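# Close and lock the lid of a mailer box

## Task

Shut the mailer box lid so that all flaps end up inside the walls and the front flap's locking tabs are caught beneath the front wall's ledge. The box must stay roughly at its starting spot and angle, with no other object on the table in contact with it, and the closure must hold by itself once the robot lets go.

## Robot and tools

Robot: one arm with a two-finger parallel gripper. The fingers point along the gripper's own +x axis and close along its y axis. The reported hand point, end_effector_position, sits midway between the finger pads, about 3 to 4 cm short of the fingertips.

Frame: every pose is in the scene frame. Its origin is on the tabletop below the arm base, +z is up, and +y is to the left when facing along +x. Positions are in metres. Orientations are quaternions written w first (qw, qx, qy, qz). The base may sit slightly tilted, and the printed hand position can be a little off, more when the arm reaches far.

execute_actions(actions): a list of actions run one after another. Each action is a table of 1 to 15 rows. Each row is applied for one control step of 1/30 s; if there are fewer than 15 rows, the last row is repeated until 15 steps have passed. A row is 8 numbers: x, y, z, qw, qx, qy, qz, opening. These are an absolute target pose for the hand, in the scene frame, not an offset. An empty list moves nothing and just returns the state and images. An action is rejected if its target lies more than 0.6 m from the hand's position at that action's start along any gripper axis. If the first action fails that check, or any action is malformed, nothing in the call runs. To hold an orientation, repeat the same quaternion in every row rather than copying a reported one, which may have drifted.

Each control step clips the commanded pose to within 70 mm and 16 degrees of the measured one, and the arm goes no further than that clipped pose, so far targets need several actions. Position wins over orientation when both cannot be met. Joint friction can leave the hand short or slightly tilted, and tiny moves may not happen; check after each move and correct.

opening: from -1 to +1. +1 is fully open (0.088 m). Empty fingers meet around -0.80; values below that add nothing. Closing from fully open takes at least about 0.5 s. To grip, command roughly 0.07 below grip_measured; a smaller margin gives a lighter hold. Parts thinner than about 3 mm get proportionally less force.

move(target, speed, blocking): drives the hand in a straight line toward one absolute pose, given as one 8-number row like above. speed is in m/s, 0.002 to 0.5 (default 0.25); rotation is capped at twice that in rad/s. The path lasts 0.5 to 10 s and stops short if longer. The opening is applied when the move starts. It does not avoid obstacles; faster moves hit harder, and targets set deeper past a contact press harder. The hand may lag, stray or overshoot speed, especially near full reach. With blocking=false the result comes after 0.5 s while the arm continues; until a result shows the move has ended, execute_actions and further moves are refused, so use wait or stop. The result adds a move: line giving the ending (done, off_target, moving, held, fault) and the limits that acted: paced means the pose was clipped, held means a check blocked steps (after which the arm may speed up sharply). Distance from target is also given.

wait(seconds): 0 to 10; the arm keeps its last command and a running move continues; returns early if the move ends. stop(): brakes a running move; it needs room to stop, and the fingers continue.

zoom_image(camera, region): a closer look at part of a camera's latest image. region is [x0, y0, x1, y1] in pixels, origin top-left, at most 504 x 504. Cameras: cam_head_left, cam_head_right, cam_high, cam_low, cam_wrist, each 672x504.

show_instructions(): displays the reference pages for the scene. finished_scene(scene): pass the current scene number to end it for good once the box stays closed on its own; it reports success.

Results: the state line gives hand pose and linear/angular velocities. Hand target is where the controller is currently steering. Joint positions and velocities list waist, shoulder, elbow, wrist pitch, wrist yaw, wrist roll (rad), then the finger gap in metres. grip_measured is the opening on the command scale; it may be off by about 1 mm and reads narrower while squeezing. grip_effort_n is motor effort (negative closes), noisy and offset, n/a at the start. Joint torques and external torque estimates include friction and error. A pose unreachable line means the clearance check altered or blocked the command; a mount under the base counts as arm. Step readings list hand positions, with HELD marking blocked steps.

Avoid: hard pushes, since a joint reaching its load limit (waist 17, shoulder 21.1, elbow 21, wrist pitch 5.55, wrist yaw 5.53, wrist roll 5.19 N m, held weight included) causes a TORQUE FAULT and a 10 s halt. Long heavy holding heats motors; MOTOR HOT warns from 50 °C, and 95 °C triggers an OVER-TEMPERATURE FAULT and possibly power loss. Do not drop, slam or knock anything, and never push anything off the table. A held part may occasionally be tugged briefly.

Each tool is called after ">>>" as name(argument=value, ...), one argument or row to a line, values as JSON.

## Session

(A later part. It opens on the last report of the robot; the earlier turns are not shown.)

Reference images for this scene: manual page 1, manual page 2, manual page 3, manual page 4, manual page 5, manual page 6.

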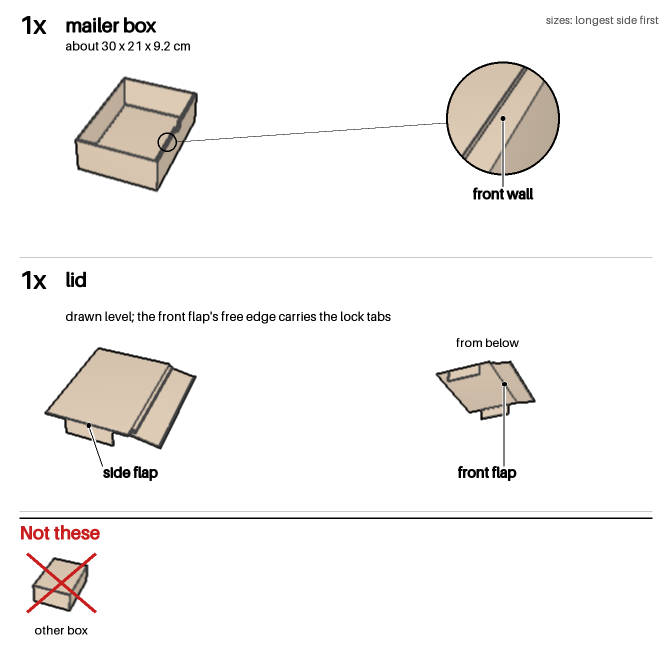

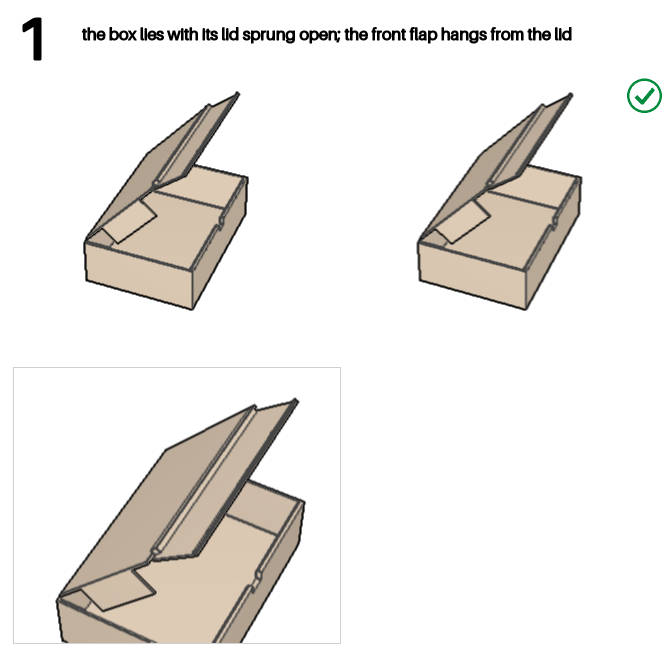

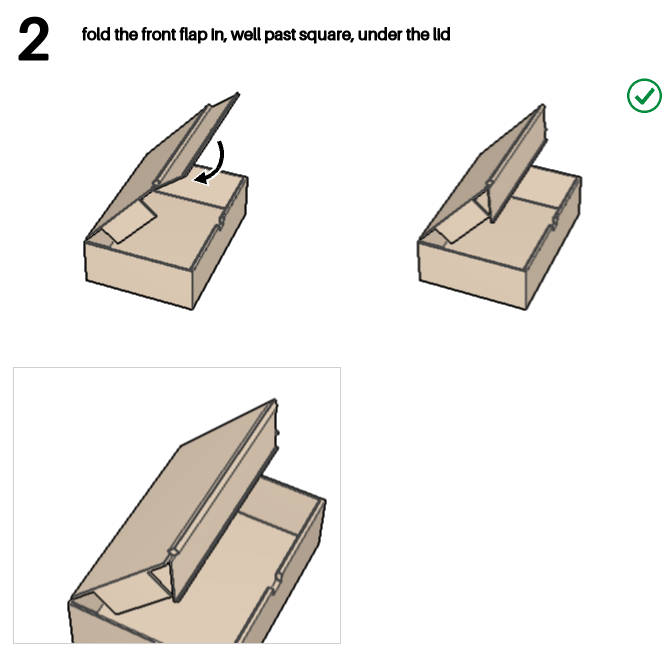

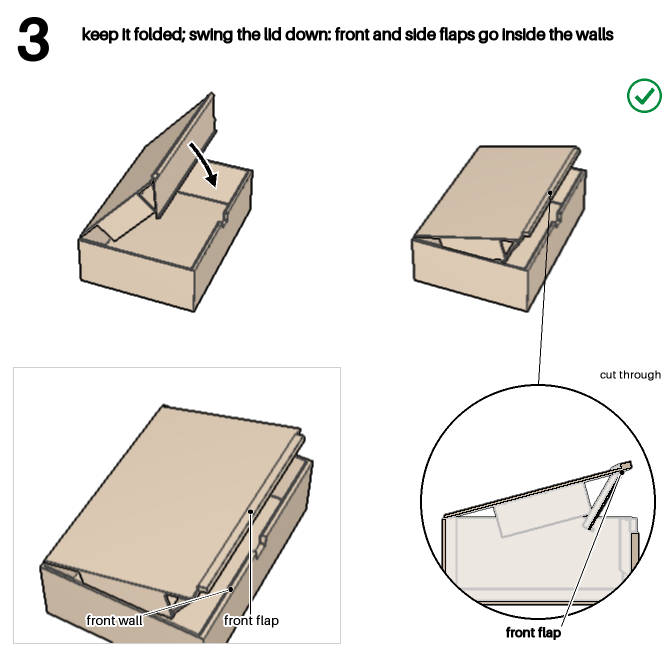

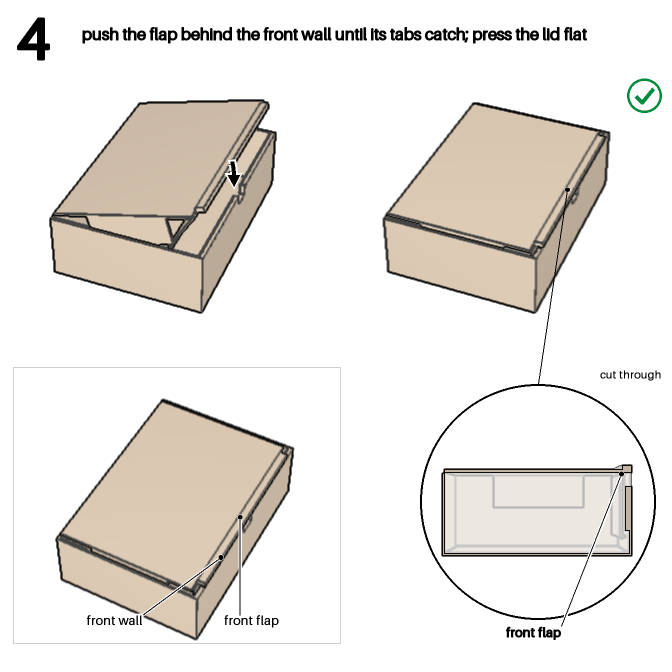

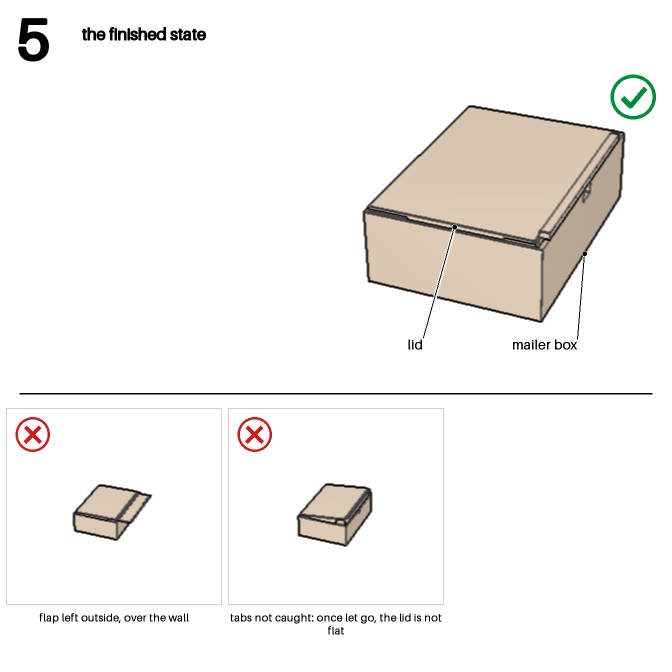

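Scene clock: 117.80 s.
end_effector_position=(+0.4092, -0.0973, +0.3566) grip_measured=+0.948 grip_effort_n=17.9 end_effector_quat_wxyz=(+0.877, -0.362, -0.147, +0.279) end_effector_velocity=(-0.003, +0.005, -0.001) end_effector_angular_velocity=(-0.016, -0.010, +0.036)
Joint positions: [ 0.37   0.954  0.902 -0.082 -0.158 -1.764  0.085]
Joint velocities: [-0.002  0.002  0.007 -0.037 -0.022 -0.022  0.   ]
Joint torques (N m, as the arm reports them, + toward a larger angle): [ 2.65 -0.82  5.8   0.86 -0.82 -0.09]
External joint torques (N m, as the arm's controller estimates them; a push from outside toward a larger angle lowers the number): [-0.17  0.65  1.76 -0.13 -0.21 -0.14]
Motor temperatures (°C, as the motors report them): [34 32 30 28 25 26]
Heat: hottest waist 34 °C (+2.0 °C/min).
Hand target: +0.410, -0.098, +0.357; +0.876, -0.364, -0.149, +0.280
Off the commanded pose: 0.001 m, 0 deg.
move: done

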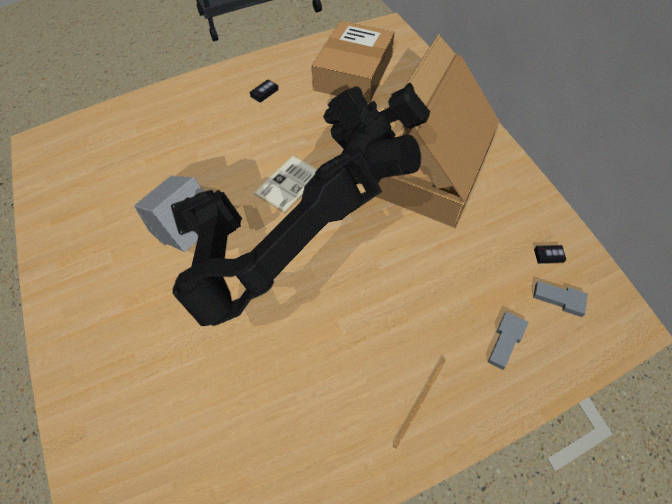

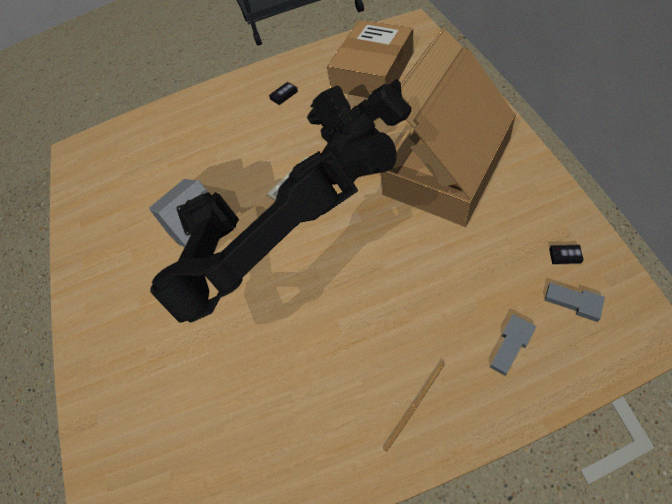

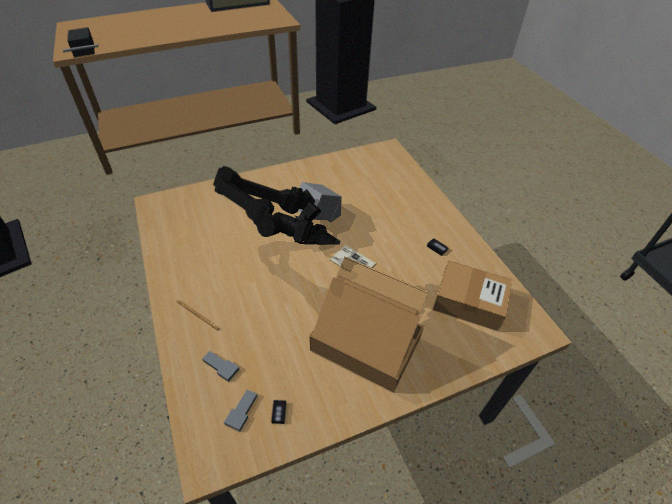

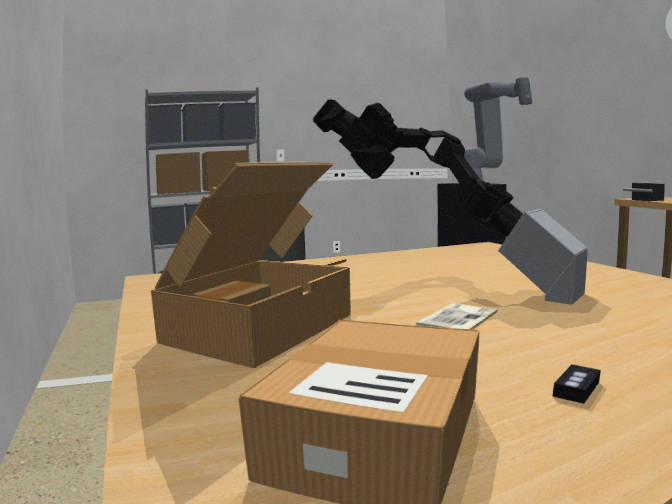

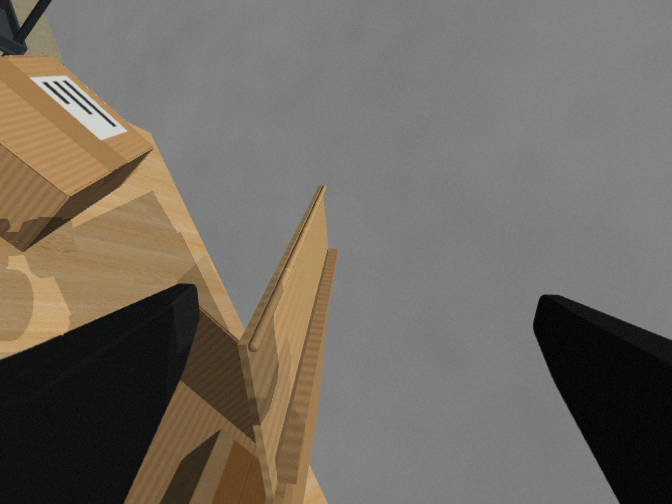

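>>> move(
  target=[0.468,-0.059,0.364,0.876,-0.363,-0.149,0.281,0.95],
  speed=0.1,
)

>>> move(
  target=[0.479,-0.073,0.346,0.876,-0.363,-0.149,0.281,0.95],
  speed=0.02,
)

>>> zoom_image(
  camera="cam_low",
  region=[140,70,440,380],
)

Scene clock: 125.40 s.
end_effector_position=(+0.4657, -0.0590, +0.3636) grip_measured=+0.948 grip_effort_n=17.9 end_effector_quat_wxyz=(+0.875, -0.364, -0.151, +0.282) end_effector_velocity=(-0.001, +0.004, +0.000) end_effector_angular_velocity=(-0.012, -0.020, +0.020)
Joint positions: [ 0.412  1.227  1.029  0.059 -0.125 -1.765  0.085]
Joint velocities: [-0.002  0.007  0.002 -0.007 -0.022 -0.022 -0.   ]
Joint torques (N m, as the arm reports them, + toward a larger angle): [ 4.77 -1.49  5.87  1.22 -0.44  0.19]
External joint torques (N m, as the arm's controller estimates them; a push from outside toward a larger angle lowers the number): [0.31 1.   1.6  0.17 0.16 0.14]
Motor temperatures (°C, as the motors report them): [33 31 30 28 25 26]
Heat: hottest waist 33 °C (+0.0 °C/min).
Hand target: +0.468, -0.059, +0.364; +0.876, -0.363, -0.149, +0.281
Off the commanded pose: 0.002 m, 0 deg.
move: done

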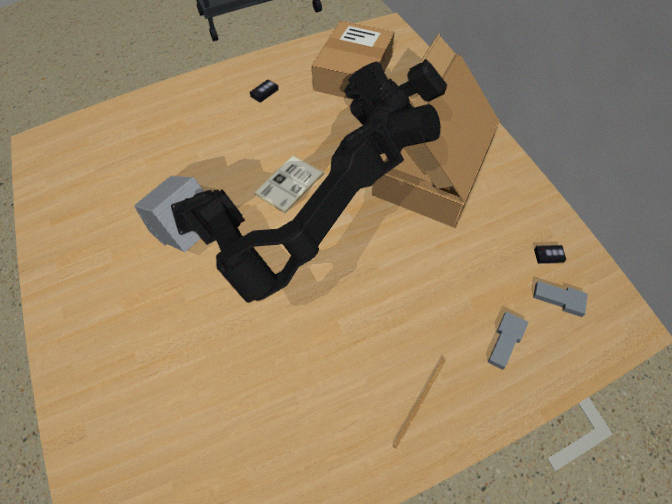

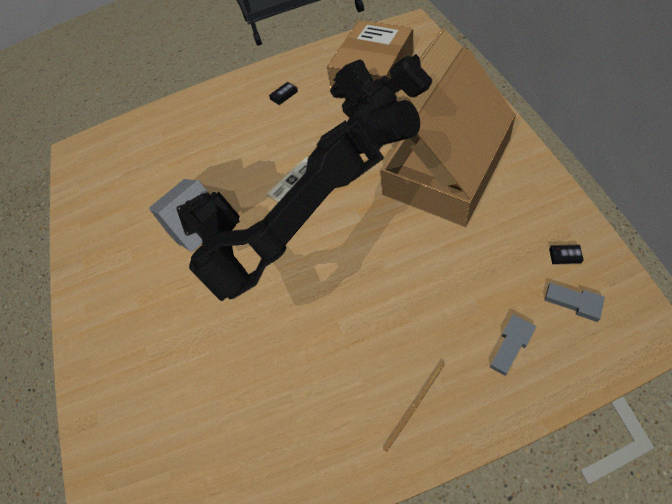

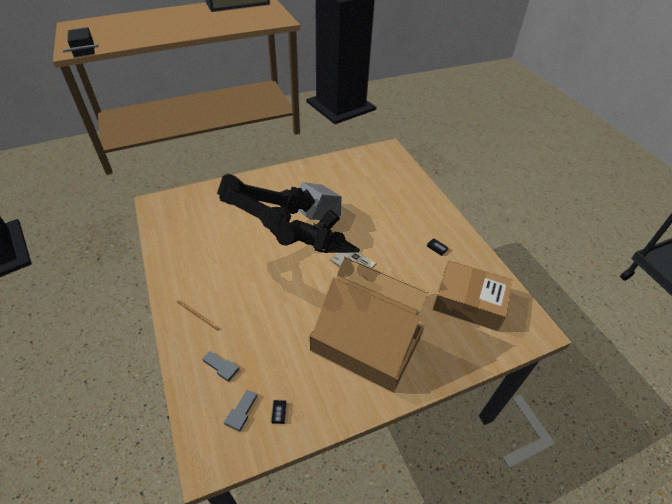

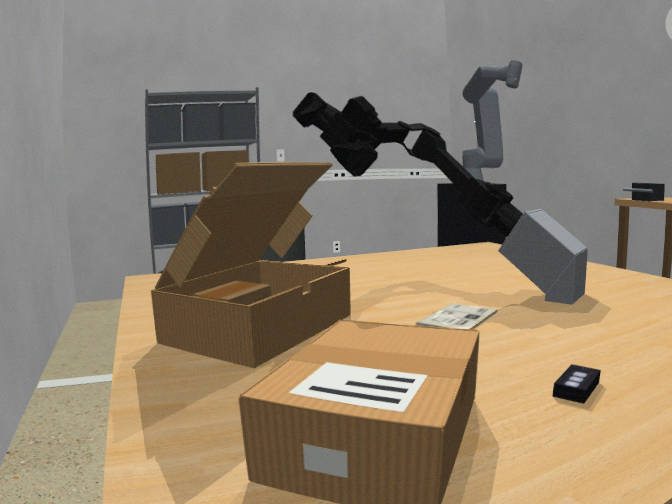

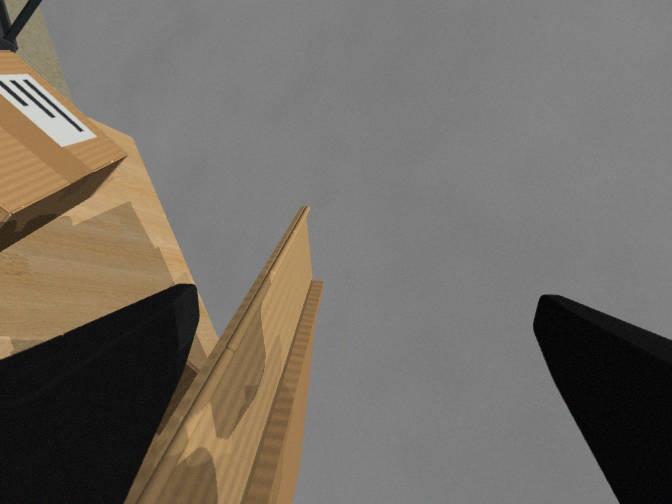

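Scene clock: 126.97 s.
end_effector_position=(+0.4768, -0.0728, +0.3479) grip_measured=+0.948 grip_effort_n=17.9 end_effector_quat_wxyz=(+0.877, -0.361, -0.150, +0.280) end_effector_velocity=(-0.001, +0.002, -0.004) end_effector_angular_velocity=(-0.004, +0.002, +0.023)
Joint positions: [ 0.323  1.244  1.056  0.053 -0.211 -1.77   0.085]
Joint velocities: [-0.012  0.002  0.002 -0.022 -0.022 -0.007 -0.   ]
Joint torques (N m, as the arm reports them, + toward a larger angle): [ 4.23 -1.83  5.99  0.89 -0.72 -0.12]
External joint torques (N m, as the arm's controller estimates them; a push from outside toward a larger angle lowers the number): [-0.29  1.12  1.85 -0.1  -0.12 -0.17]
Motor temperatures (°C, as the motors report them): [33 31 30 28 25 26]
Heat: hottest waist 33 °C (+0.0 °C/min).
Hand target: +0.479, -0.073, +0.346; +0.876, -0.363, -0.149, +0.281
Off the commanded pose: 0.003 m, 0 deg.
move: done

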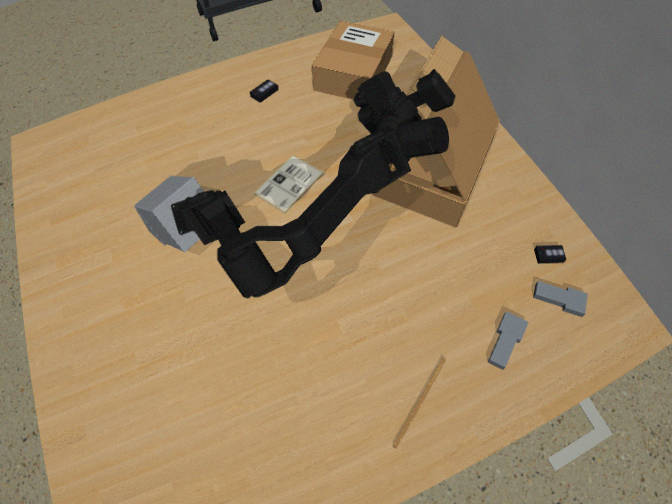

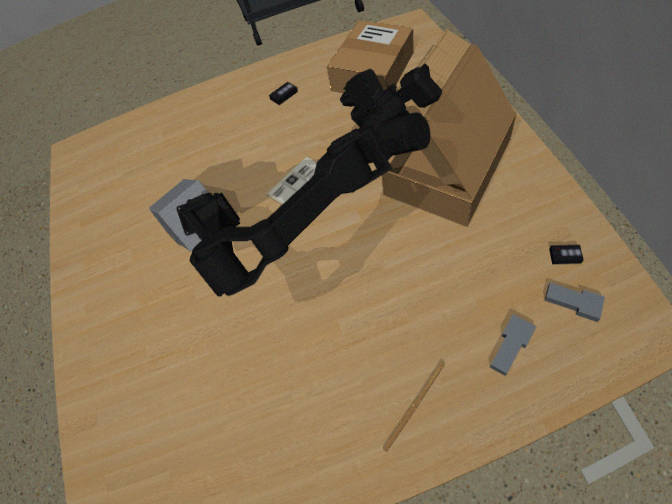

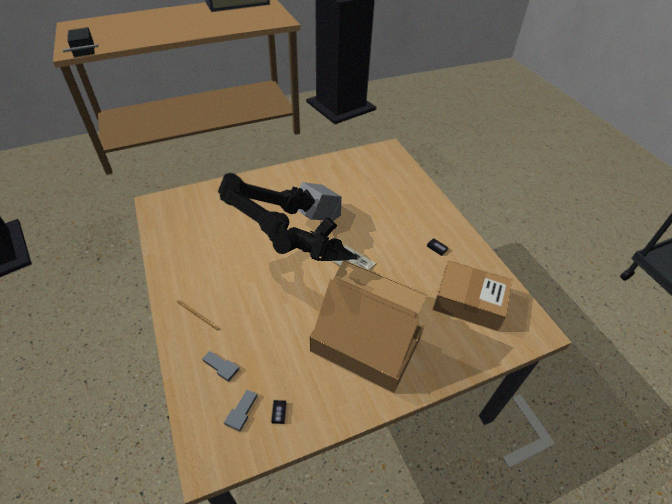

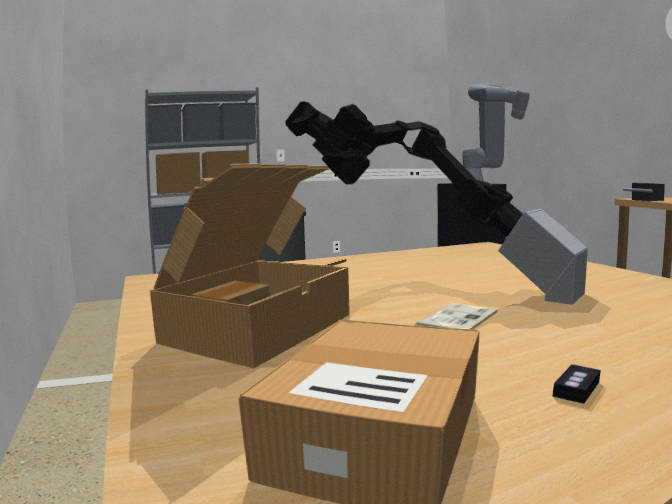

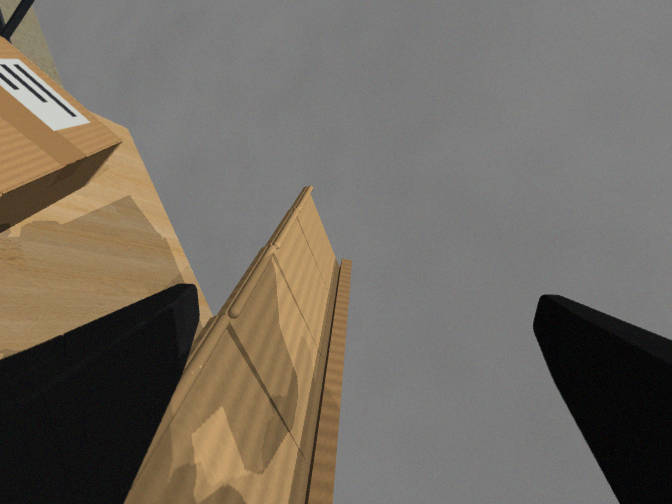

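Region (140, 70, 440, 380) of cam_low's 672x504 image, scaled by 1.626, with more detail than that image has; it fills the left 488 columns of this view, and the rest is white.

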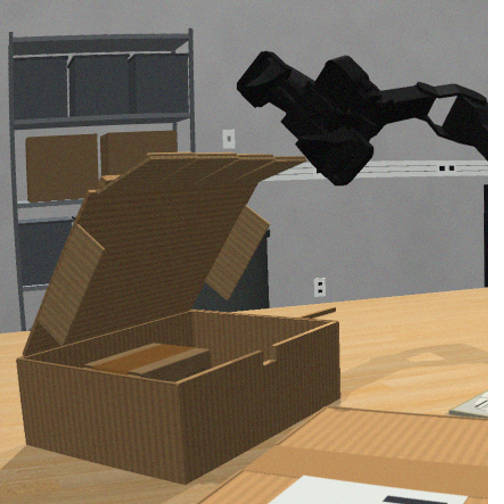

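>>> move(
  target=[0.524,-0.128,0.372,0.916,-0.246,-0.111,0.298,0.95],
  speed=0.04,
)

Scene clock: 134.03 s.
end_effector_position=(+0.5215, -0.1286, +0.3752) grip_measured=+0.948 grip_effort_n=17.9 end_effector_quat_wxyz=(+0.916, -0.248, -0.115, +0.295) end_effector_velocity=(-0.000, +0.004, -0.002) end_effector_angular_velocity=(-0.006, +0.005, +0.020)
Joint positions: [ 0.26   1.361  1.431 -0.204 -0.276 -1.527  0.085]
Joint velocities: [-0.002  0.007  0.007 -0.022 -0.007 -0.007 -0.   ]
Joint torques (N m, as the arm reports them, + toward a larger angle): [ 4.67 -2.48  5.84  0.81 -0.71  0.18]
External joint torques (N m, as the arm's controller estimates them; a push from outside toward a larger angle lowers the number): [-0.35  1.47  1.64 -0.19 -0.1   0.14]
Motor temperatures (°C, as the motors report them): [33 31 31 28 25 26]
Heat: hottest waist 33 °C (+0.0 °C/min).
Hand target: +0.524, -0.128, +0.372; +0.916, -0.246, -0.111, +0.298
Off the commanded pose: 0.004 m, 1 deg.
move: done

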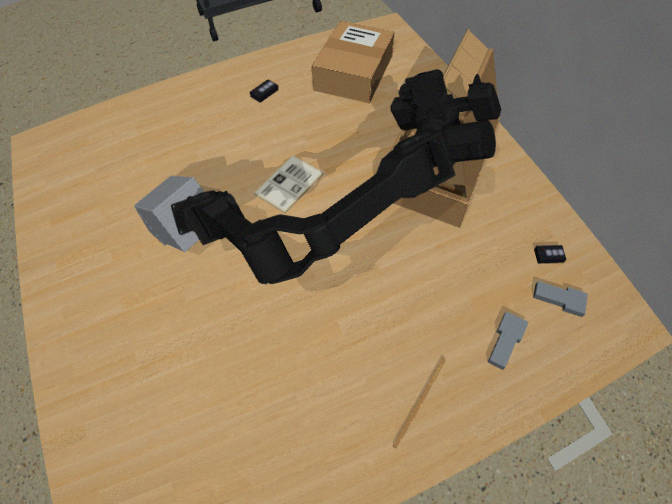

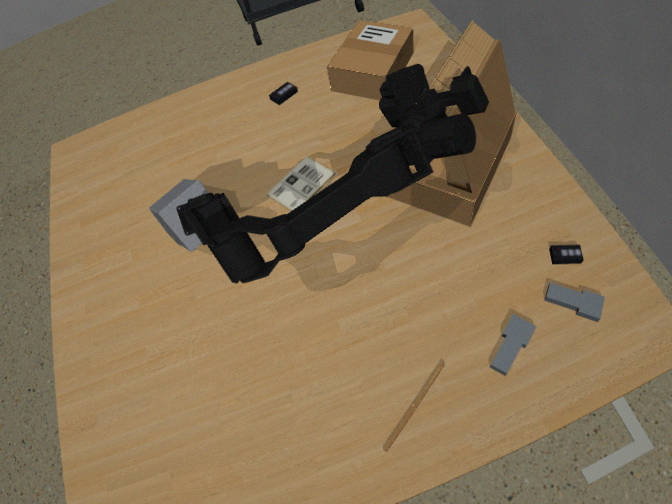

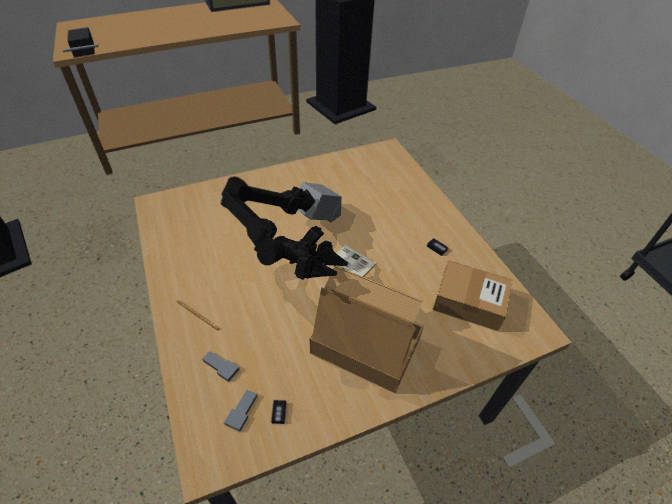

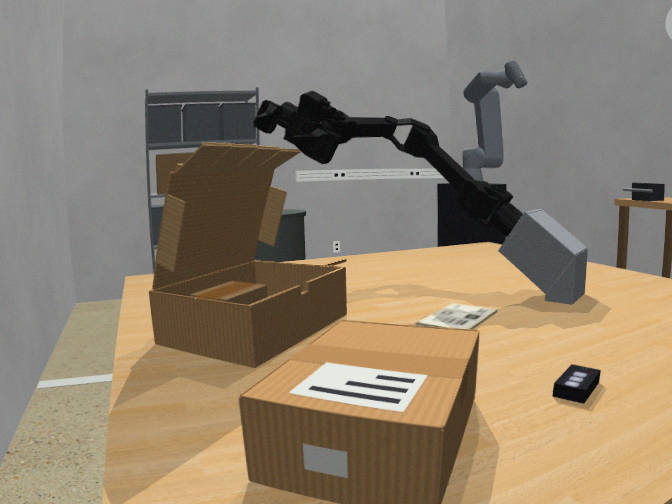

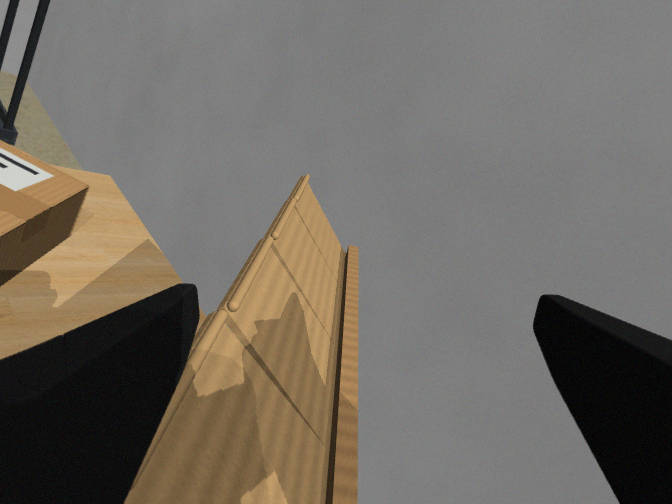

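Press toward the hinge (62° direction), 4 cm.

>>> move(
  target=[0.536,-0.143,0.336,0.916,-0.246,-0.111,0.298,0.95],
  speed=0.02,
)

Scene clock: 139.03 s.
end_effector_position=(+0.5329, -0.1431, +0.3390) grip_measured=+0.948 grip_effort_n=17.9 end_effector_quat_wxyz=(+0.916, -0.244, -0.112, +0.298) end_effector_velocity=(-0.001, -0.001, +0.001) end_effector_angular_velocity=(-0.003, -0.006, +0.004)
Joint positions: [ 0.122  1.397  1.441 -0.191 -0.41  -1.539  0.085]
Joint velocities: [-0.002 -0.002  0.002 -0.007 -0.007 -0.007 -0.   ]
Joint torques (N m, as the arm reports them, + toward a larger angle): [ 4.96 -3.33  6.16  1.22 -0.75 -0.11]
External joint torques (N m, as the arm's controller estimates them; a push from outside toward a larger angle lowers the number): [-0.21  1.83  1.78  0.26 -0.13 -0.15]
Motor temperatures (°C, as the motors report them): [33 31 31 28 25 26]
Heat: hottest waist 33 °C (+0.0 °C/min).
Hand target: +0.536, -0.143, +0.336; +0.916, -0.246, -0.111, +0.298
Off the commanded pose: 0.004 m, 0 deg.
move: done

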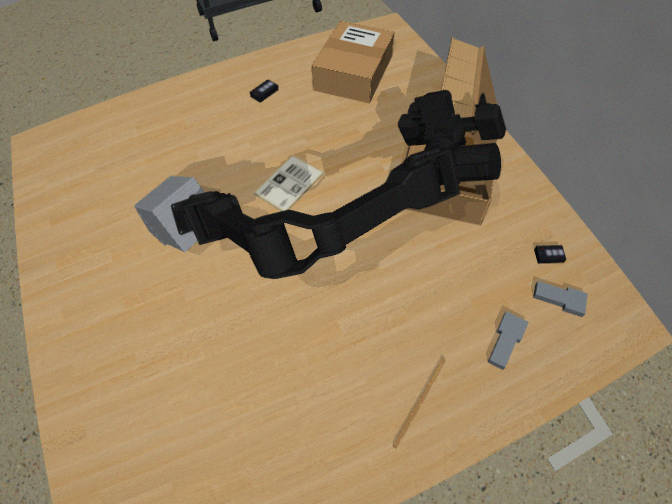

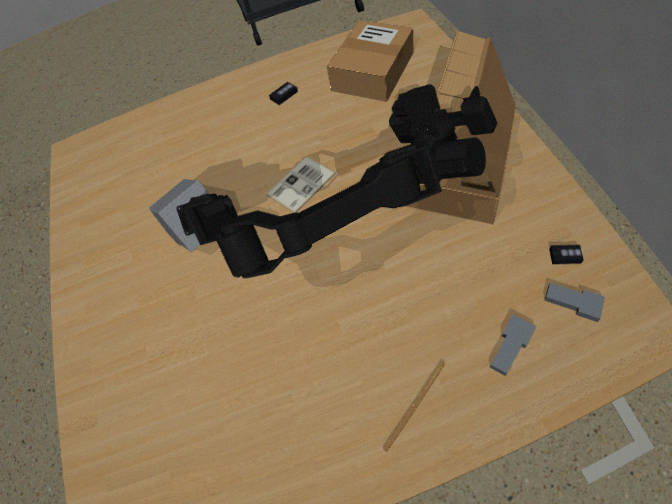

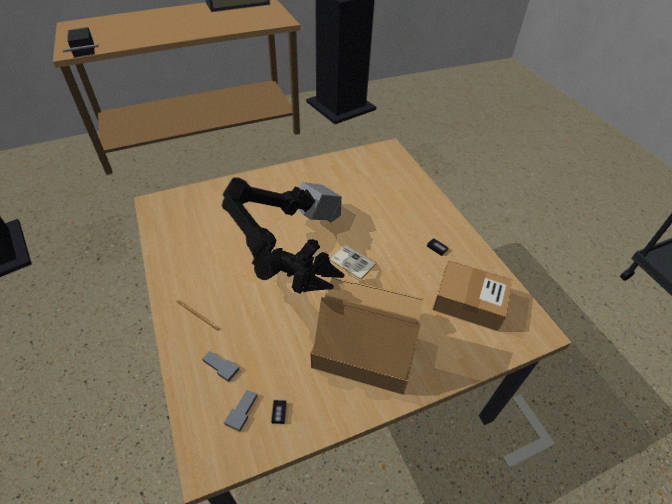

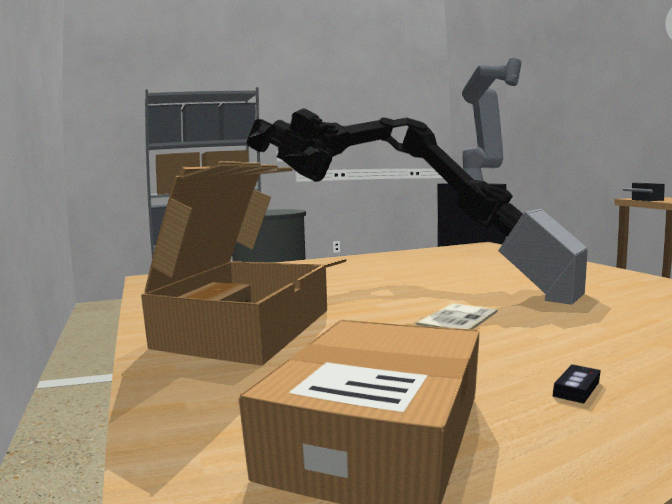

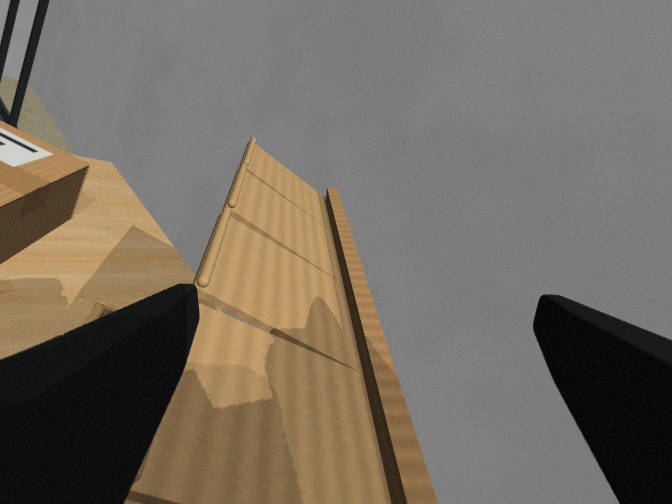

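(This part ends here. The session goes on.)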